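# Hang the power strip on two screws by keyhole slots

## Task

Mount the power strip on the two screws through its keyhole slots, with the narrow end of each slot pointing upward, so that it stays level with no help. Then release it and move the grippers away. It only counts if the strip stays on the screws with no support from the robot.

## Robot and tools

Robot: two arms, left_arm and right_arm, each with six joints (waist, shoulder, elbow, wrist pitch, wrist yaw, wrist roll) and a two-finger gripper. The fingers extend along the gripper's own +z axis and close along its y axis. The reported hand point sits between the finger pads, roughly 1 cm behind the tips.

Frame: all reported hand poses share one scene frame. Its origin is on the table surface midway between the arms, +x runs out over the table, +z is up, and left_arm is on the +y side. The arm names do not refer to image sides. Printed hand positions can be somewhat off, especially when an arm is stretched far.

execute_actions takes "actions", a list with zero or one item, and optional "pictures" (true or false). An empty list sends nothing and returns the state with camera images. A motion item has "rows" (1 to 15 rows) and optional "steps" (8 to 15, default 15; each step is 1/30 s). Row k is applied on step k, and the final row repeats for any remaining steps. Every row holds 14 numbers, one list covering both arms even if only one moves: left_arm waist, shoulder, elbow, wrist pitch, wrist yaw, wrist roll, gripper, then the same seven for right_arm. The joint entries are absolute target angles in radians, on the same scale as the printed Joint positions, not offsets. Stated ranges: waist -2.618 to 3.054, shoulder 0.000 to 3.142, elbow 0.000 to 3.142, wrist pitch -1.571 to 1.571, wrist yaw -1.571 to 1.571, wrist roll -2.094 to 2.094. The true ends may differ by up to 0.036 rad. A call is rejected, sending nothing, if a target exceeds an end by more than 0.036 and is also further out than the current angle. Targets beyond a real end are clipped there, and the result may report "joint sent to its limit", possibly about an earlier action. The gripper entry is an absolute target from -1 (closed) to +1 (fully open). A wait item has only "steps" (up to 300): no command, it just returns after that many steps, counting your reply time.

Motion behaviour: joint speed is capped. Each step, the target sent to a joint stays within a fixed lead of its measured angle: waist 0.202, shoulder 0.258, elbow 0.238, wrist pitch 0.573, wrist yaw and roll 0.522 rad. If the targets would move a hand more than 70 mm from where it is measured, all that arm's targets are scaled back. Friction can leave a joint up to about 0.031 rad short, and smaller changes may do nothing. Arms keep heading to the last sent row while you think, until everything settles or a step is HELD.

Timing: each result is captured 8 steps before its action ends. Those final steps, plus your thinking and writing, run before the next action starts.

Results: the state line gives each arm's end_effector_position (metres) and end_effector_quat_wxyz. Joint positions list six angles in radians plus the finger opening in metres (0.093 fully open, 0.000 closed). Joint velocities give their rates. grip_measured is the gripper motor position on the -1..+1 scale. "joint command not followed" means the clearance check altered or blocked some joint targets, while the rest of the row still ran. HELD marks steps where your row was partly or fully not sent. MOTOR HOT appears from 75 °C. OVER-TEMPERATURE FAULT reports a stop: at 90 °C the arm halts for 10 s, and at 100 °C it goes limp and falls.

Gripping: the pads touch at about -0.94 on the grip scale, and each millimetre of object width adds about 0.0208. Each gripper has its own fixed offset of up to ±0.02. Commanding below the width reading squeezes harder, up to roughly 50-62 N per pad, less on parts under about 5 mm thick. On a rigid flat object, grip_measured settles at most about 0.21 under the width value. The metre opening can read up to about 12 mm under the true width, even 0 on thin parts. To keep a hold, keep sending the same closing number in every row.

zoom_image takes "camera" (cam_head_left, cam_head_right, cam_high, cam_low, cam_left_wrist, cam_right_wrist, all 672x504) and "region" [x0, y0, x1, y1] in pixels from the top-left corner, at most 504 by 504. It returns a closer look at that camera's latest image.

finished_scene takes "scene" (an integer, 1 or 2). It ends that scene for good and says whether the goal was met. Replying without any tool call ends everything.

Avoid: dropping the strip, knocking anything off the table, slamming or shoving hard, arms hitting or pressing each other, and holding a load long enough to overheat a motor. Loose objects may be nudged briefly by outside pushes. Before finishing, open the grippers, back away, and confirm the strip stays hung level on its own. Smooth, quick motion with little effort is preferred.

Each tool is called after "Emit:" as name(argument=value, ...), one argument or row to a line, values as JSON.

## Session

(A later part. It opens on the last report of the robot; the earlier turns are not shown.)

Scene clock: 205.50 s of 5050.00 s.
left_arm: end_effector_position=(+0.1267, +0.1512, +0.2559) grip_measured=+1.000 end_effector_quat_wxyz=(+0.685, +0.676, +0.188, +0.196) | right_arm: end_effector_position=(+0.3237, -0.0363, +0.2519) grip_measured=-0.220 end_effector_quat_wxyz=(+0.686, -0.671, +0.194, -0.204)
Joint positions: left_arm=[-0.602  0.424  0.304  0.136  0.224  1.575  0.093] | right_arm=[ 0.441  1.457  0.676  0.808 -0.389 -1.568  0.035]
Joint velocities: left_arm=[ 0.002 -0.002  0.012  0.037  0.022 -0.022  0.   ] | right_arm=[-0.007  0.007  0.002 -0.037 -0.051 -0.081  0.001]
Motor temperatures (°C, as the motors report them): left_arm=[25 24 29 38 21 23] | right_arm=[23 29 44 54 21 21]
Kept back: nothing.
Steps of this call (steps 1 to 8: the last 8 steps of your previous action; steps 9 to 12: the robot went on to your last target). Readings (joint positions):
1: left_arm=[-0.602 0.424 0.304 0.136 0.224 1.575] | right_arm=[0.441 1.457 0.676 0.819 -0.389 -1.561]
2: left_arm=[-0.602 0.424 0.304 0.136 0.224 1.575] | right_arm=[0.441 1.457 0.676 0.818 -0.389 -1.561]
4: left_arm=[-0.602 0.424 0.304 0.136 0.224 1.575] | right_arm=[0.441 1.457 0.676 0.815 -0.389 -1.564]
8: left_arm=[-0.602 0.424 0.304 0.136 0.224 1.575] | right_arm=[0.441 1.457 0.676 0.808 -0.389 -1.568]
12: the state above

Emit:
execute_actions(
  actions=[
    {"rows": [[-0.59,0.41,0.285,0.134,0.214,1.58,1,0.450,1.445,0.705,0.914,-0.403,-1.577,-0.4],[-0.59,0.41,0.285,0.134,0.214,1.58,1,0.450,1.445,0.700,0.908,-0.403,-1.578,-0.4],[-0.59,0.41,0.285,0.134,0.214,1.58,1,0.450,1.445,0.695,0.902,-0.403,-1.579,-0.4],[-0.59,0.41,0.285,0.134,0.214,1.58,1,0.450,1.445,0.690,0.896,-0.403,-1.58,-0.4],[-0.59,0.41,0.285,0.134,0.214,1.58,1,0.450,1.445,0.690,0.890,-0.403,-1.58,-0.4],[-0.59,0.41,0.285,0.134,0.214,1.58,1,0.450,1.445,0.690,0.884,-0.403,-1.58,-0.4],[-0.59,0.41,0.285,0.134,0.214,1.58,1,0.450,1.445,0.690,0.878,-0.403,-1.58,-0.4],[-0.59,0.41,0.285,0.134,0.214,1.58,1,0.450,1.445,0.690,0.872,-0.403,-1.58,-0.4],[-0.59,0.41,0.285,0.134,0.214,1.58,1,0.450,1.445,0.690,0.866,-0.403,-1.58,-0.4],[-0.59,0.41,0.285,0.134,0.214,1.58,1,0.450,1.445,0.690,0.860,-0.403,-1.58,-0.4]], "steps": 14},
  ],
)

Emit:
execute_actions(
  actions=[
    {"steps": 12},
  ],
)

Scene clock: 206.70 s of 5050.00 s.
left_arm: end_effector_position=(+0.1267, +0.1512, +0.2559) grip_measured=+1.000 end_effector_quat_wxyz=(+0.685, +0.676, +0.188, +0.196) | right_arm: end_effector_position=(+0.3237, -0.0363, +0.2511) grip_measured=-0.220 end_effector_quat_wxyz=(+0.685, -0.672, +0.194, -0.204)
Joint positions: left_arm=[-0.602  0.424  0.304  0.136  0.224  1.575  0.093] | right_arm=[ 0.441  1.457  0.676  0.805 -0.389 -1.57   0.035]
Joint velocities: left_arm=[-0.022 -0.002 -0.017 -0.007 -0.022 -0.037  0.   ] | right_arm=[-0.017 -0.007 -0.012 -0.051 -0.11   0.051 -0.   ]
Motor temperatures (°C, as the motors report them): left_arm=[25 24 29 38 21 23] | right_arm=[23 29 44 54 21 21]
Steps of this call (steps 1 to 30: the robot went on to your last target; steps 31 to 36: the first 6 steps of this action). Readings (joint positions):
31: left_arm=[-0.602 0.424 0.304 0.136 0.224 1.575] | right_arm=[0.441 1.457 0.676 0.808 -0.389 -1.568]
32: left_arm=[-0.602 0.424 0.304 0.136 0.224 1.575] | right_arm=[0.441 1.457 0.676 0.807 -0.389 -1.568]
34: left_arm=[-0.602 0.424 0.304 0.136 0.224 1.575] | right_arm=[0.441 1.457 0.676 0.806 -0.389 -1.569]
36: the state above

Scene clock: 207.10 s of 5050.00 s.
left_arm: end_effector_position=(+0.1267, +0.1512, +0.2559) grip_measured=+1.000 end_effector_quat_wxyz=(+0.685, +0.676, +0.188, +0.196) | right_arm: end_effector_position=(+0.3237, -0.0362, +0.2502) grip_measured=-0.220 end_effector_quat_wxyz=(+0.684, -0.674, +0.194, -0.204)
Joint positions: left_arm=[-0.602  0.424  0.304  0.136  0.224  1.575  0.093] | right_arm=[ 0.441  1.457  0.676  0.801 -0.389 -1.573  0.035]
Joint velocities: left_arm=[-0.012  0.022  0.002  0.007 -0.022  0.066  0.   ] | right_arm=[ 0.012 -0.007  0.002  0.066 -0.007  0.037 -0.   ]
Motor temperatures (°C, as the motors report them): left_arm=[25 24 29 38 21 23] | right_arm=[23 29 43 54 21 21]
Kept back: nothing.
Steps of this call (steps 1 to 8: the last 8 steps of your previous action; steps 9 to 12: the robot went on to your last target). Readings (joint positions):
1: left_arm=[-0.602 0.424 0.304 0.136 0.224 1.575] | right_arm=[0.441 1.457 0.676 0.804 -0.389 -1.571]
2: left_arm=[-0.602 0.424 0.304 0.136 0.224 1.575] | right_arm=[0.441 1.457 0.676 0.803 -0.389 -1.571]
4: left_arm=[-0.602 0.424 0.304 0.136 0.224 1.575] | right_arm=[0.441 1.457 0.676 0.801 -0.389 -1.572]
8: left_arm=[-0.602 0.424 0.304 0.136 0.224 1.575] | right_arm=[0.441 1.457 0.676 0.801 -0.389 -1.573]
12: the state above

Emit:
execute_actions(
  actions=[],
)

Emit:
zoom_image(
  camera="cam_left_wrist",
  region=[305, 205, 415, 285],
)

Scene clock: 207.47 s of 5050.00 s.
left_arm: end_effector_position=(+0.1267, +0.1512, +0.2559) grip_measured=+1.000 end_effector_quat_wxyz=(+0.685, +0.676, +0.188, +0.196) | right_arm: end_effector_position=(+0.3237, -0.0362, +0.2502) grip_measured=-0.220 end_effector_quat_wxyz=(+0.684, -0.674, +0.194, -0.204)
Joint positions: left_arm=[-0.602  0.424  0.304  0.136  0.224  1.575  0.093] | right_arm=[ 0.441  1.457  0.676  0.801 -0.389 -1.573  0.035]
Joint velocities: left_arm=[ 0.002  0.017 -0.002  0.051 -0.007 -0.037  0.   ] | right_arm=[ 0.007 -0.012 -0.017 -0.051 -0.022 -0.022  0.001]
Motor temperatures (°C, as the motors report them): left_arm=[25 24 29 38 21 23] | right_arm=[23 29 43 53 21 21]
Kept back: nothing.
Steps of this call (steps 1 to 11: the robot went on to your last target). Readings (joint positions):
1: left_arm=[-0.602 0.424 0.304 0.136 0.224 1.575] | right_arm=[0.441 1.457 0.676 0.801 -0.389 -1.573]
2: left_arm=[-0.602 0.424 0.304 0.136 0.224 1.575] | right_arm=[0.441 1.457 0.676 0.801 -0.389 -1.573]
4: left_arm=[-0.602 0.424 0.304 0.136 0.224 1.575] | right_arm=[0.441 1.457 0.676 0.801 -0.389 -1.573]
8: left_arm=[-0.602 0.424 0.304 0.136 0.224 1.575] | right_arm=[0.441 1.457 0.676 0.801 -0.389 -1.573]
11: the state above
All arms were judged still, so your last target was given up. Only a new action makes them travel on or press farther. Fingers that are still opening or closing keep moving.

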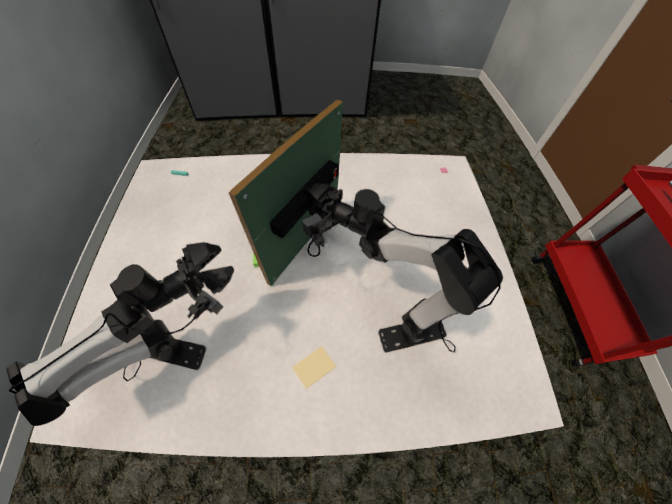

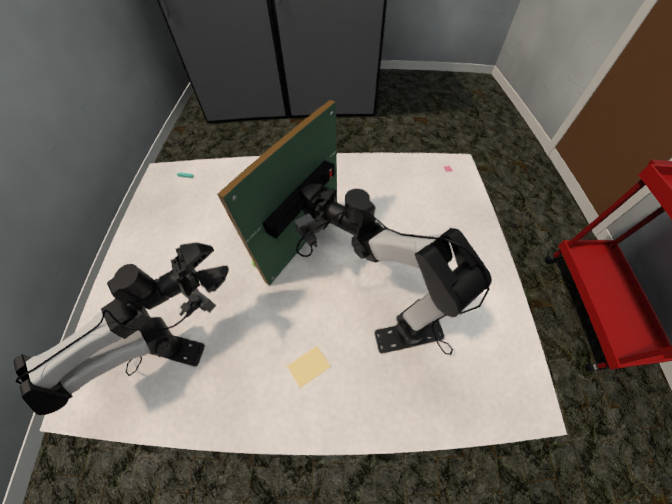

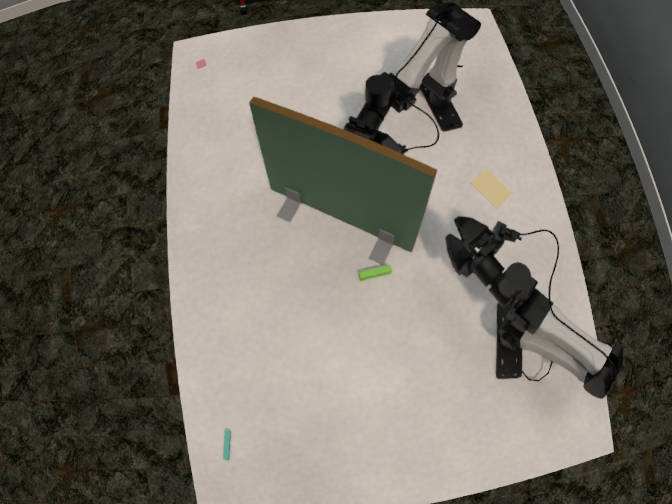

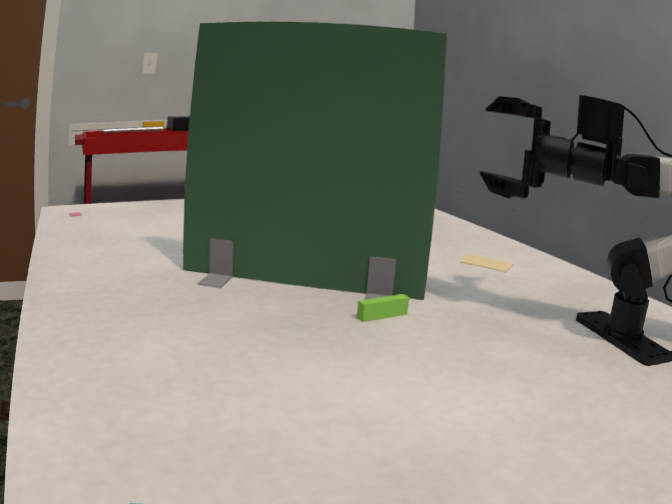

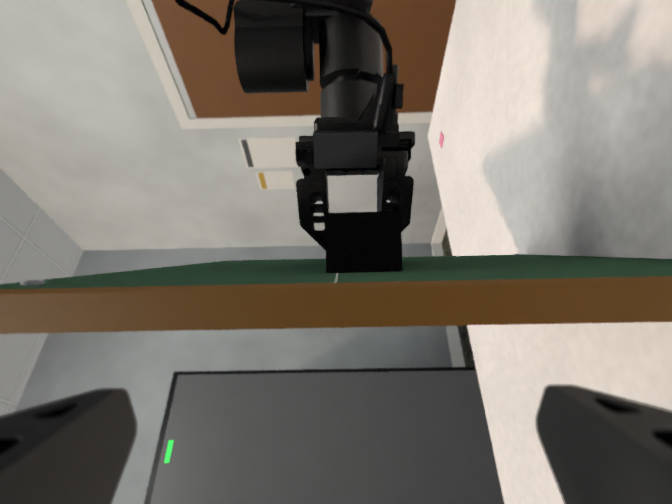

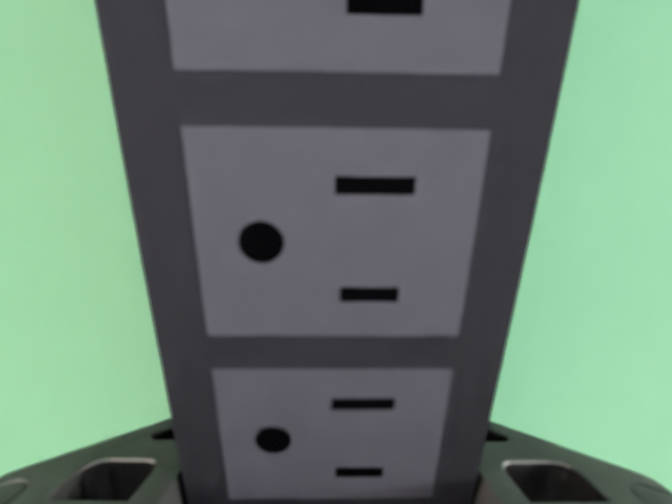

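Region (305, 205, 415, 285) of cam_left_wrist's 672x504 image, scaled by 4.582, with more detail than that image has; it fills the top 367 rows of this view, and the rest is white.

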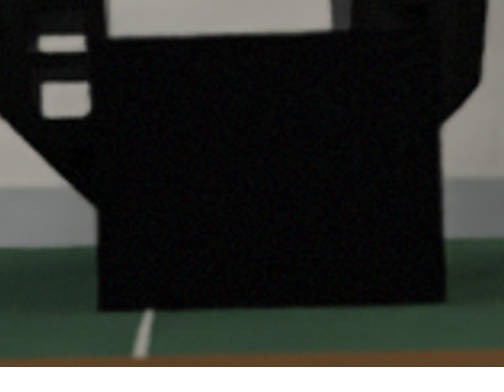

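Emit:
execute_actions(
  actions=[
    {"rows": [[-0.59,0.41,0.285,0.134,0.214,1.58,1,0.445,1.445,0.690,0.875,-0.395,-1.575,-0.4],[-0.59,0.41,0.285,0.134,0.214,1.58,1,0.445,1.445,0.688,0.890,-0.395,-1.575,-0.4],[-0.59,0.41,0.285,0.134,0.214,1.58,1,0.445,1.445,0.686,0.900,-0.395,-1.575,-0.4],[-0.59,0.41,0.285,0.134,0.214,1.58,1,0.445,1.445,0.684,0.900,-0.395,-1.575,-0.4],[-0.59,0.41,0.285,0.134,0.214,1.58,1,0.445,1.445,0.682,0.900,-0.395,-1.575,-0.4],[-0.59,0.41,0.285,0.134,0.214,1.58,1,0.445,1.445,0.680,0.900,-0.395,-1.575,-0.4],[-0.59,0.41,0.285,0.134,0.214,1.58,1,0.445,1.445,0.678,0.900,-0.395,-1.575,-0.4],[-0.59,0.41,0.285,0.134,0.214,1.58,1,0.445,1.445,0.676,0.900,-0.395,-1.575,-0.4]], "steps": 12},
  ],
)

Emit:
execute_actions(
  actions=[
    {"steps": 12},
  ],
)

Scene clock: 208.60 s of 5050.00 s.
left_arm: end_effector_position=(+0.1267, +0.1512, +0.2559) grip_measured=+1.000 end_effector_quat_wxyz=(+0.685, +0.676, +0.188, +0.196) | right_arm: end_effector_position=(+0.3235, -0.0363, +0.2502) grip_measured=-0.220 end_effector_quat_wxyz=(+0.684, -0.673, +0.194, -0.204)
Joint positions: left_arm=[-0.602  0.424  0.304  0.136  0.224  1.575  0.093] | right_arm=[ 0.441  1.457  0.675  0.803 -0.389 -1.573  0.035]
Joint velocities: left_arm=[-0.022 -0.012  0.002 -0.022 -0.037 -0.051  0.   ] | right_arm=[ 0.007  0.017 -0.012 -0.066  0.022  0.022  0.   ]
Motor temperatures (°C, as the motors report them): left_arm=[25 24 29 38 21 23] | right_arm=[23 29 43 53 21 21]
Steps of this call (steps 1 to 30: nothing new was sent; steps 31 to 34: the first 4 steps of this action). Readings (joint positions):
31: left_arm=[-0.602 0.424 0.304 0.136 0.224 1.575] | right_arm=[0.441 1.457 0.676 0.801 -0.389 -1.573]
32: left_arm=[-0.602 0.424 0.304 0.136 0.224 1.575] | right_arm=[0.441 1.457 0.676 0.801 -0.389 -1.573]
34: the state above

Scene clock: 209.00 s of 5050.00 s.
left_arm: end_effector_position=(+0.1267, +0.1512, +0.2559) grip_measured=+1.000 end_effector_quat_wxyz=(+0.685, +0.676, +0.188, +0.196) | right_arm: end_effector_position=(+0.3227, -0.0370, +0.2440) grip_measured=-0.220 end_effector_quat_wxyz=(+0.679, -0.678, +0.198, -0.200)
Joint positions: left_arm=[-0.602  0.424  0.304  0.136  0.224  1.575  0.093] | right_arm=[ 0.441  1.457  0.666  0.793 -0.389 -1.573  0.035]
Joint velocities: left_arm=[-0.007  0.002  0.007  0.037 -0.022  0.022  0.   ] | right_arm=[-0.002 -0.012  0.007 -0.022  0.037 -0.022  0.   ]
Motor temperatures (°C, as the motors report them): left_arm=[25 24 29 38 21 23] | right_arm=[23 29 43 53 21 21]
Kept back: nothing.
Steps of this call (steps 1 to 8: the last 8 steps of your previous action; steps 9 to 12: the robot went on to your last target). Readings (joint positions):
1: left_arm=[-0.602 0.424 0.304 0.136 0.224 1.575] | right_arm=[0.441 1.457 0.673 0.802 -0.389 -1.573]
2: left_arm=[-0.602 0.424 0.304 0.136 0.224 1.575] | right_arm=[0.441 1.457 0.670 0.797 -0.389 -1.573]
4: left_arm=[-0.602 0.424 0.304 0.136 0.224 1.575] | right_arm=[0.441 1.457 0.666 0.793 -0.389 -1.573]
8: left_arm=[-0.602 0.424 0.304 0.136 0.224 1.575] | right_arm=[0.441 1.457 0.666 0.793 -0.389 -1.573]
12: the state above

Emit:
execute_actions(
  actions=[
    {"rows": [[-0.59,0.41,0.285,0.134,0.214,1.58,1,0.443,1.448,0.674,0.885,-0.392,-1.575,-0.4],[-0.59,0.41,0.285,0.134,0.214,1.58,1,0.441,1.451,0.672,0.870,-0.389,-1.575,-0.4],[-0.59,0.41,0.285,0.134,0.214,1.58,1,0.441,1.454,0.670,0.855,-0.389,-1.575,-0.4],[-0.59,0.41,0.285,0.134,0.214,1.58,1,0.441,1.455,0.670,0.840,-0.389,-1.575,-0.4],[-0.59,0.41,0.285,0.134,0.214,1.58,1,0.441,1.455,0.670,0.825,-0.389,-1.575,-0.4],[-0.59,0.41,0.285,0.134,0.214,1.58,1,0.441,1.455,0.670,0.810,-0.389,-1.575,-0.4],[-0.59,0.41,0.285,0.134,0.214,1.58,1,0.441,1.455,0.670,0.797,-0.389,-1.575,-0.4],[-0.59,0.41,0.285,0.134,0.214,1.58,1,0.441,1.455,0.670,0.787,-0.389,-1.575,-0.4],[-0.59,0.41,0.285,0.134,0.214,1.58,1,0.441,1.455,0.670,0.787,-0.389,-1.575,-0.4],[-0.59,0.41,0.285,0.134,0.214,1.58,1,0.441,1.455,0.670,0.787,-0.389,-1.575,-0.4],[-0.59,0.41,0.285,0.134,0.214,1.58,1,0.441,1.455,0.670,0.787,-0.389,-1.575,-0.2],[-0.59,0.41,0.285,0.134,0.214,1.58,1,0.441,1.455,0.670,0.787,-0.389,-1.575,-0.15],[-0.59,0.41,0.285,0.134,0.214,1.58,1,0.441,1.455,0.670,0.787,-0.389,-1.575,-0.1],[-0.59,0.41,0.285,0.134,0.214,1.58,1,0.441,1.455,0.670,0.787,-0.389,-1.575,-0.05],[-0.59,0.41,0.285,0.134,0.214,1.58,1,0.441,1.455,0.670,0.787,-0.389,-1.575,0.0]], "steps": 15},
  ],
)

Emit:
execute_actions(
  actions=[
    {"rows": [[-0.59,0.41,0.285,0.134,0.214,1.58,1,0.441,1.455,0.670,0.787,-0.389,-1.575,0.05],[-0.59,0.41,0.285,0.134,0.214,1.58,1,0.441,1.455,0.670,0.787,-0.389,-1.575,0.12],[-0.59,0.41,0.285,0.134,0.214,1.58,1,0.441,1.455,0.670,0.787,-0.389,-1.575,0.2],[-0.59,0.41,0.285,0.134,0.214,1.58,1,0.441,1.455,0.670,0.787,-0.389,-1.575,0.3],[-0.59,0.41,0.285,0.134,0.214,1.58,1,0.441,1.455,0.670,0.787,-0.389,-1.575,0.45],[-0.59,0.41,0.285,0.134,0.214,1.58,1,0.441,1.455,0.670,0.787,-0.389,-1.575,0.6]], "steps": 14},
  ],
)

Emit:
execute_actions(
  actions=[
    {"steps": 8},
  ],
  pictures=true,
)

Scene clock: 210.20 s of 5050.00 s.
left_arm: end_effector_position=(+0.1267, +0.1512, +0.2559) grip_measured=+1.000 end_effector_quat_wxyz=(+0.685, +0.676, +0.188, +0.196) | right_arm: end_effector_position=(+0.3227, -0.0370, +0.2426) grip_measured=-0.220 end_effector_quat_wxyz=(+0.677, -0.680, +0.199, -0.199)
Joint positions: left_arm=[-0.602  0.424  0.304  0.136  0.224  1.575  0.093] | right_arm=[ 0.441  1.457  0.666  0.787 -0.389 -1.573  0.035]
Joint velocities: left_arm=[-0.002 -0.007 -0.022 -0.037  0.066 -0.051  0.   ] | right_arm=[-0.007  0.002 -0.007  0.007 -0.037 -0.007  0.   ]
Motor temperatures (°C, as the motors report them): left_arm=[25 24 29 38 21 23] | right_arm=[23 29 43 53 21 21]
Steps of this call (steps 1 to 15: the robot went on to your last target; steps 16 to 29: nothing new was sent; steps 30 to 36: the first 7 steps of this action). Readings (joint positions):
30: left_arm=[-0.602 0.424 0.304 0.136 0.224 1.575] | right_arm=[0.441 1.457 0.666 0.793 -0.389 -1.573]
31: left_arm=[-0.602 0.424 0.304 0.136 0.224 1.575] | right_arm=[0.441 1.457 0.666 0.791 -0.389 -1.573]
33: left_arm=[-0.602 0.424 0.304 0.136 0.224 1.575] | right_arm=[0.441 1.457 0.666 0.789 -0.389 -1.573]
36: the state above

Scene clock: 210.67 s of 5050.00 s.
left_arm: end_effector_position=(+0.1267, +0.1512, +0.2559) grip_measured=+1.000 end_effector_quat_wxyz=(+0.685, +0.676, +0.188, +0.196) | right_arm: end_effector_position=(+0.3227, -0.0370, +0.2416) grip_measured=+0.515 end_effector_quat_wxyz=(+0.676, -0.681, +0.200, -0.198)
Joint positions: left_arm=[-0.602  0.424  0.304  0.136  0.224  1.575  0.093] | right_arm=[ 0.441  1.457  0.666  0.783 -0.389 -1.573  0.07 ]
Joint velocities: left_arm=[-0.027  0.007  0.002 -0.037  0.022 -0.007  0.   ] | right_arm=[ 0.007 -0.017 -0.012  0.022 -0.007 -0.022  0.169]
Motor temperatures (°C, as the motors report them): left_arm=[25 24 29 38 21 23] | right_arm=[23 29 43 53 21 21]
Steps of this call (steps 1 to 8: the last 8 steps of your previous action; steps 9 to 14: the first 6 steps of this action). Readings (joint positions):
9: left_arm=[-0.602 0.424 0.304 0.136 0.224 1.575] | right_arm=[0.441 1.457 0.666 0.783 -0.389 -1.573]
10: left_arm=[-0.602 0.424 0.304 0.136 0.224 1.575] | right_arm=[0.441 1.457 0.666 0.783 -0.389 -1.573]
12: left_arm=[-0.602 0.424 0.304 0.136 0.224 1.575] | right_arm=[0.441 1.457 0.666 0.783 -0.389 -1.573]
14: the state above

Scene clock: 210.93 s of 5050.00 s.
left_arm: end_effector_position=(+0.1267, +0.1512, +0.2559) grip_measured=+1.000 end_effector_quat_wxyz=(+0.685, +0.676, +0.188, +0.196) | right_arm: end_effector_position=(+0.3227, -0.0370, +0.2416) grip_measured=+0.598 end_effector_quat_wxyz=(+0.676, -0.681, +0.200, -0.198)
Joint positions: left_arm=[-0.602  0.424  0.304  0.136  0.224  1.575  0.093] | right_arm=[ 0.441  1.457  0.666  0.783 -0.389 -1.573  0.074]
Joint velocities: left_arm=[-0.017 -0.007 -0.012 -0.022  0.007 -0.051  0.   ] | right_arm=[ 0.012 -0.017 -0.007  0.066 -0.022 -0.007  0.   ]
Motor temperatures (°C, as the motors report them): left_arm=[25 24 29 38 21 23] | right_arm=[23 29 43 52 21 21]
Kept back: nothing.
Steps of this call (steps 1 to 8: the last 8 steps of your previous action). Readings (joint positions):
1: left_arm=[-0.602 0.424 0.304 0.136 0.224 1.575] | right_arm=[0.441 1.457 0.666 0.783 -0.389 -1.573]
2: left_arm=[-0.602 0.424 0.304 0.136 0.224 1.575] | right_arm=[0.441 1.457 0.666 0.783 -0.389 -1.573]
4: left_arm=[-0.602 0.424 0.304 0.136 0.224 1.575] | right_arm=[0.441 1.457 0.666 0.783 -0.389 -1.573]
8: the state above

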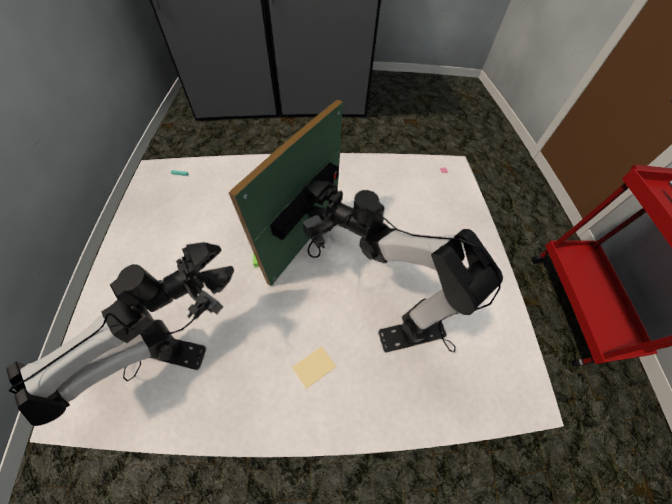

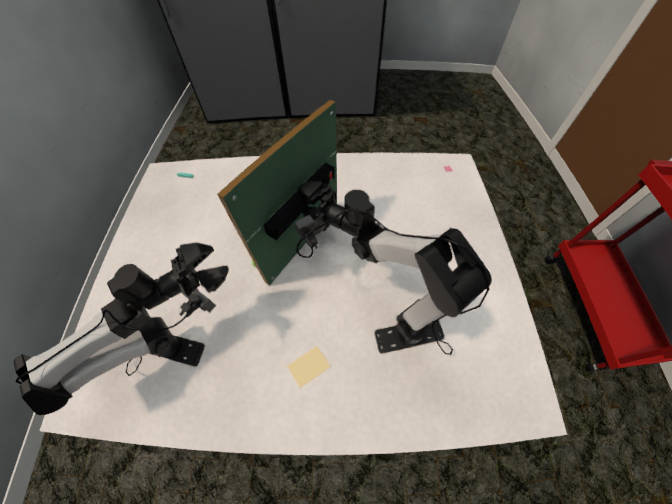

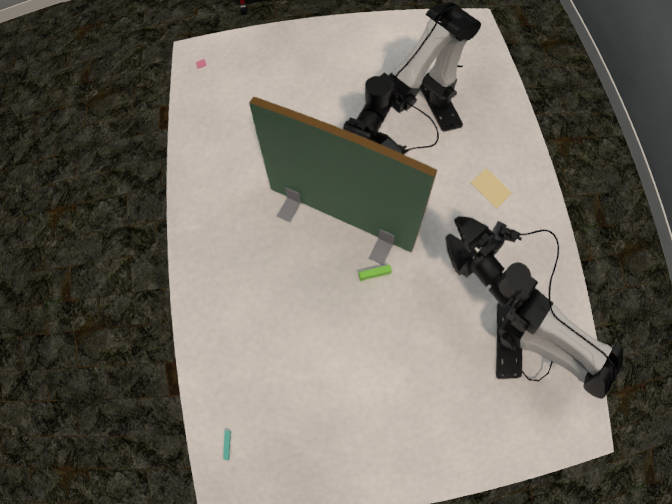

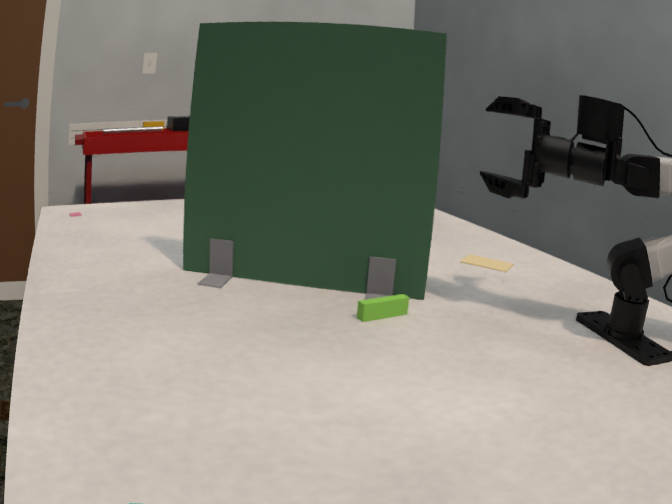

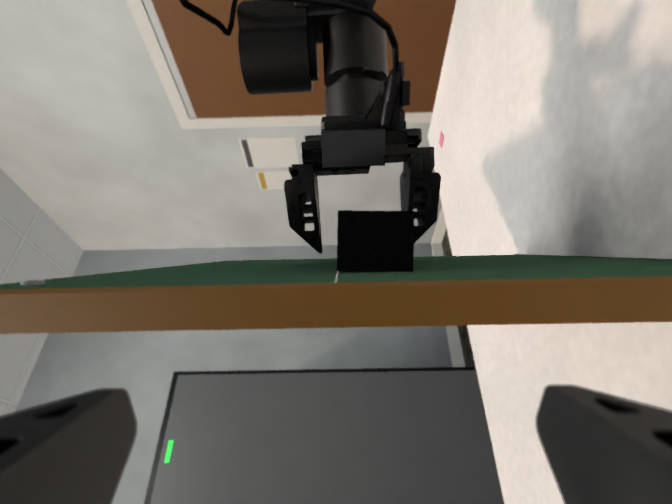

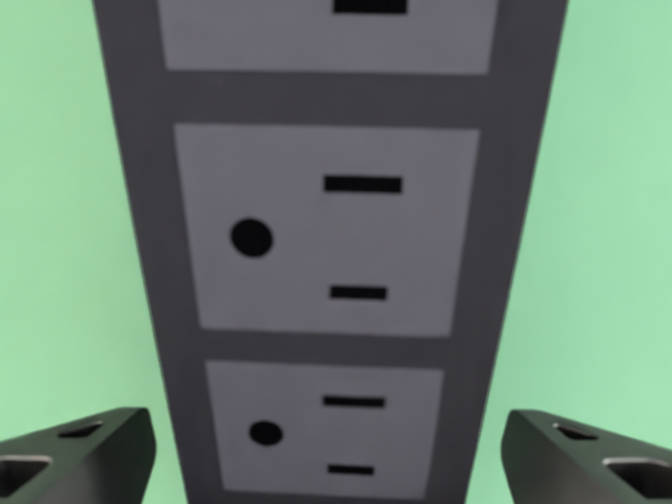

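Emit:
execute_actions(
  actions=[
    {"rows": [[-0.59,0.41,0.285,0.134,0.214,1.58,1,0.441,1.4327,0.6506,0.770,-0.389,-1.575,0.8],[-0.59,0.41,0.285,0.134,0.214,1.58,1,0.441,1.4241,0.6439,0.768,-0.389,-1.575,1],[-0.59,0.41,0.285,0.134,0.214,1.58,1,0.441,1.4112,0.6337,0.765,-0.389,-1.575,1],[-0.59,0.41,0.285,0.134,0.214,1.58,1,0.441,1.394,0.6202,0.762,-0.389,-1.575,1],[-0.59,0.41,0.285,0.134,0.214,1.58,1,0.441,1.3725,0.6033,0.757,-0.389,-1.575,1],[-0.59,0.41,0.285,0.134,0.214,1.58,1,0.441,1.3467,0.5831,0.751,-0.389,-1.575,1],[-0.59,0.41,0.285,0.134,0.214,1.58,1,0.441,1.3166,0.5594,0.745,-0.389,-1.575,1],[-0.59,0.41,0.285,0.134,0.214,1.58,1,0.441,1.2838,0.5375,0.734,-0.389,-1.575,1],[-0.59,0.41,0.285,0.134,0.214,1.58,1,0.441,1.245,0.5131,0.719,-0.389,-1.575,1],[-0.59,0.41,0.285,0.134,0.214,1.58,1,0.441,1.2063,0.4887,0.705,-0.389,-1.575,1],[-0.59,0.41,0.285,0.134,0.214,1.58,1,0.441,1.1676,0.4643,0.690,-0.389,-1.575,1],[-0.59,0.41,0.285,0.134,0.214,1.58,1,0.441,1.124,0.4427,0.668,-0.389,-1.575,1],[-0.59,0.41,0.285,0.134,0.214,1.58,1,0.441,1.0797,0.4215,0.646,-0.389,-1.575,1],[-0.59,0.41,0.285,0.134,0.214,1.58,1,0.441,1.0354,0.4003,0.623,-0.389,-1.575,1],[-0.59,0.41,0.285,0.134,0.214,1.58,1,0.441,0.9967,0.3817,0.603,-0.389,-1.575,1]], "steps": 15},
  ],
)

Emit:
execute_actions(
  actions=[
    {"rows": [[-0.59,0.41,0.285,0.134,0.214,1.58,1,0.441,0.952,0.3669,0.574,-0.389,-1.575,1],[-0.59,0.41,0.285,0.134,0.214,1.58,1,0.441,0.914,0.354,0.549,-0.389,-1.575,1],[-0.59,0.41,0.285,0.134,0.214,1.58,1,0.441,0.882,0.3435,0.528,-0.389,-1.575,1],[-0.59,0.41,0.285,0.134,0.214,1.58,1,0.441,0.857,0.335,0.511,-0.389,-1.575,1],[-0.59,0.41,0.285,0.134,0.214,1.58,1,0.441,0.838,0.329,0.499,-0.389,-1.575,1],[-0.59,0.41,0.285,0.134,0.214,1.58,1,0.441,0.819,0.322,0.486,-0.389,-1.575,1],[-0.59,0.41,0.285,0.134,0.214,1.58,1,0.441,0.806,0.318,0.478,-0.389,-1.575,1]], "steps": 12},
  ],
)

Emit:
execute_actions(
  actions=[
    {"steps": 10},
  ],
  pictures=true,
)

Scene clock: 213.60 s of 5050.00 s.
left_arm: end_effector_position=(+0.1267, +0.1512, +0.2559) grip_measured=+1.000 end_effector_quat_wxyz=(+0.685, +0.676, +0.188, +0.196) | right_arm: end_effector_position=(+0.3092, -0.0464, +0.2384) grip_measured=+0.991 end_effector_quat_wxyz=(+0.673, -0.684, +0.203, -0.195)
Joint positions: left_arm=[-0.602  0.424  0.304  0.136  0.224  1.575  0.093] | right_arm=[ 0.441  1.39   0.608  0.763 -0.389 -1.573  0.093]
Joint velocities: left_arm=[ 0.002 -0.002 -0.002 -0.022  0.081  0.022  0.   ] | right_arm=[ 0.002 -0.72  -0.579 -0.154 -0.11   0.081  0.002]
Motor temperatures (°C, as the motors report them): left_arm=[25 24 29 39 21 23] | right_arm=[23 29 42 51 21 21]
Steps of this call (steps 1 to 15: the robot went on to your last target; steps 16 to 73: nothing new was sent; steps 74 to 80: the first 7 steps of this action). Readings (joint positions):
74: left_arm=[-0.602 0.424 0.304 0.136 0.224 1.575] | right_arm=[0.441 1.457 0.666 0.782 -0.389 -1.573]
75: left_arm=[-0.602 0.424 0.304 0.136 0.224 1.575] | right_arm=[0.441 1.457 0.666 0.780 -0.389 -1.573]
77: left_arm=[-0.602 0.424 0.304 0.136 0.224 1.575] | right_arm=[0.441 1.446 0.655 0.776 -0.389 -1.573]
80: the state above

Scene clock: 214.00 s of 5050.00 s.
left_arm: end_effector_position=(+0.1267, +0.1512, +0.2559) grip_measured=+1.000 end_effector_quat_wxyz=(+0.685, +0.676, +0.188, +0.196) | right_arm: end_effector_position=(+0.2371, -0.0970, +0.2543) grip_measured=+0.992 end_effector_quat_wxyz=(+0.689, -0.668, +0.189, -0.208)
Joint positions: left_arm=[-0.602  0.424  0.304  0.136  0.224  1.575  0.093] | right_arm=[ 0.441  0.926  0.366  0.6   -0.389 -1.573  0.093]
Joint velocities: left_arm=[-0.002 -0.022 -0.002  0.007 -0.037  0.037  0.   ] | right_arm=[ 0.012 -0.984 -0.315 -0.593  0.022  0.022  0.001]
Motor temperatures (°C, as the motors report them): left_arm=[25 24 29 39 21 23] | right_arm=[23 29 42 51 21 21]
Steps of this call (steps 1 to 8: the last 8 steps of your previous action; steps 9 to 12: the first 4 steps of this action). Readings (joint positions):
9: left_arm=[-0.602 0.424 0.304 0.136 0.224 1.575] | right_arm=[0.441 1.044 0.410 0.659 -0.389 -1.573]
10: left_arm=[-0.602 0.424 0.304 0.136 0.224 1.575] | right_arm=[0.441 1.001 0.393 0.639 -0.389 -1.573]
12: the state above

Scene clock: 214.33 s of 5050.00 s.
left_arm: end_effector_position=(+0.1267, +0.1512, +0.2559) grip_measured=+1.000 end_effector_quat_wxyz=(+0.685, +0.676, +0.188, +0.196) | right_arm: end_effector_position=(+0.2245, -0.1059, +0.2440) grip_measured=+0.992 end_effector_quat_wxyz=(+0.678, -0.679, +0.198, -0.200)
Joint positions: left_arm=[-0.602  0.424  0.304  0.136  0.224  1.575  0.093] | right_arm=[ 0.441  0.826  0.331  0.495 -0.389 -1.573  0.093]
Joint velocities: left_arm=[ 0.002  0.017 -0.012  0.007 -0.051 -0.037  0.   ] | right_arm=[ 0.002 -0.007 -0.012 -0.11  -0.051  0.007 -0.001]
Motor temperatures (°C, as the motors report them): left_arm=[25 24 29 39 21 23] | right_arm=[23 29 42 51 21 21]
Kept back: nothing.
Steps of this call (steps 1 to 8: the last 8 steps of your previous action; steps 9 to 10: the robot went on to your last target). Readings (joint positions):
1: left_arm=[-0.602 0.424 0.304 0.136 0.224 1.575] | right_arm=[0.441 0.895 0.356 0.582 -0.389 -1.573]
2: left_arm=[-0.602 0.424 0.304 0.136 0.224 1.575] | right_arm=[0.441 0.871 0.348 0.566 -0.389 -1.573]
4: left_arm=[-0.602 0.424 0.304 0.136 0.224 1.575] | right_arm=[0.441 0.837 0.337 0.539 -0.389 -1.573]
8: left_arm=[-0.602 0.424 0.304 0.136 0.224 1.575] | right_arm=[0.441 0.826 0.332 0.506 -0.389 -1.573]
10: the state above

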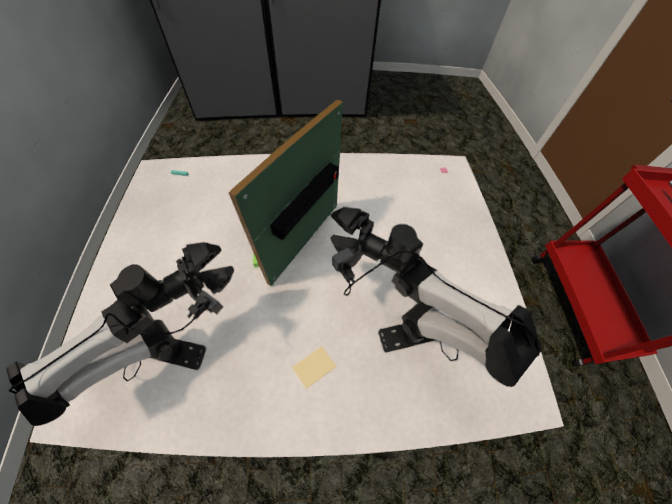

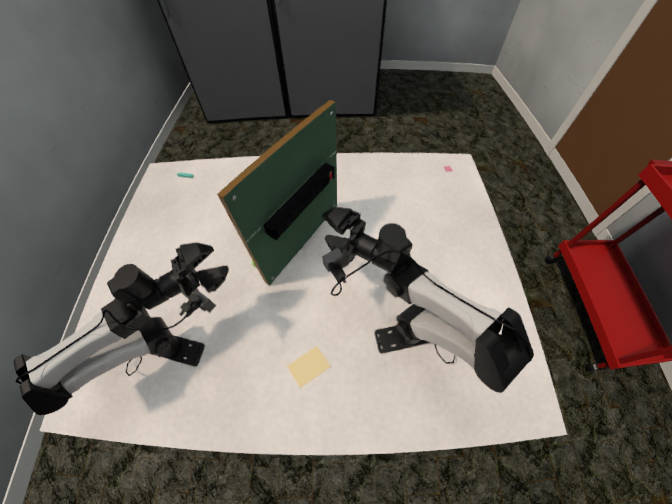

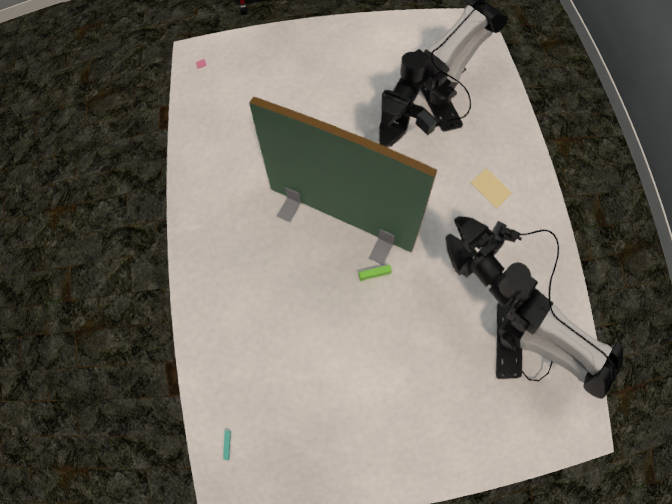

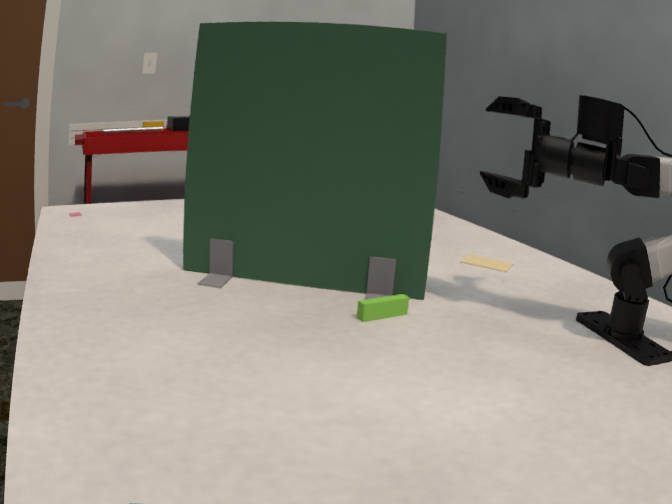

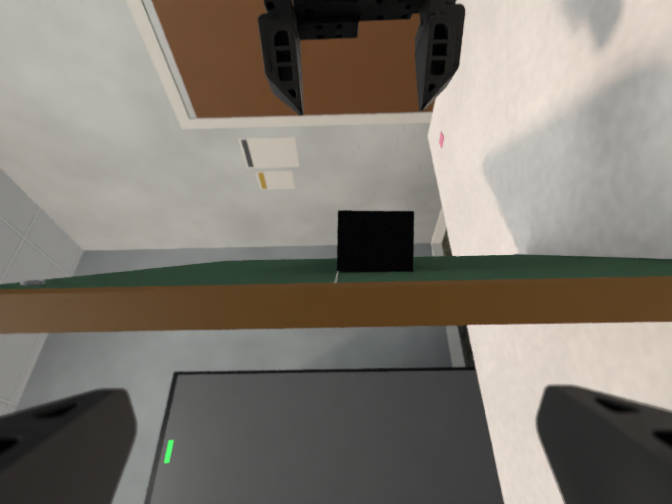

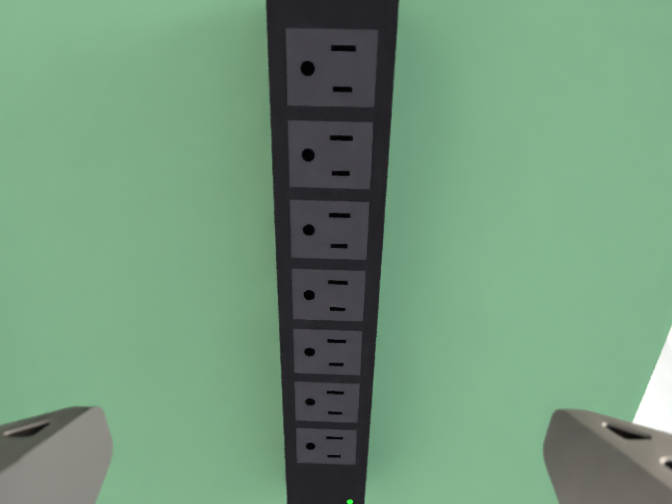

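Emit:
zoom_image(
  camera="cam_head_right",
  region=[240, 140, 350, 250],
)

Region (240, 140, 350, 250) of cam_head_right's 672x504 image, scaled by 4.582, with more detail than that image has.

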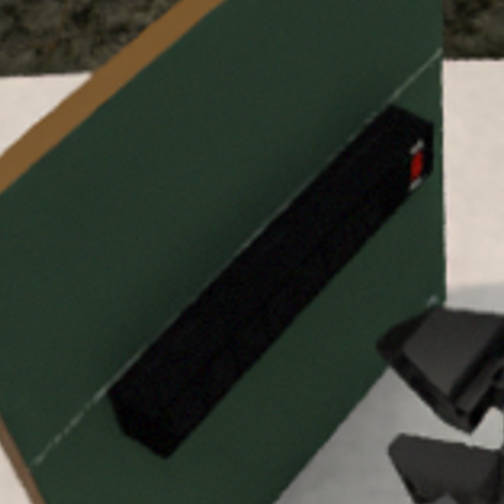

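Emit:
finished_scene(
  scene=1,
)

The scene is finished: the task was done.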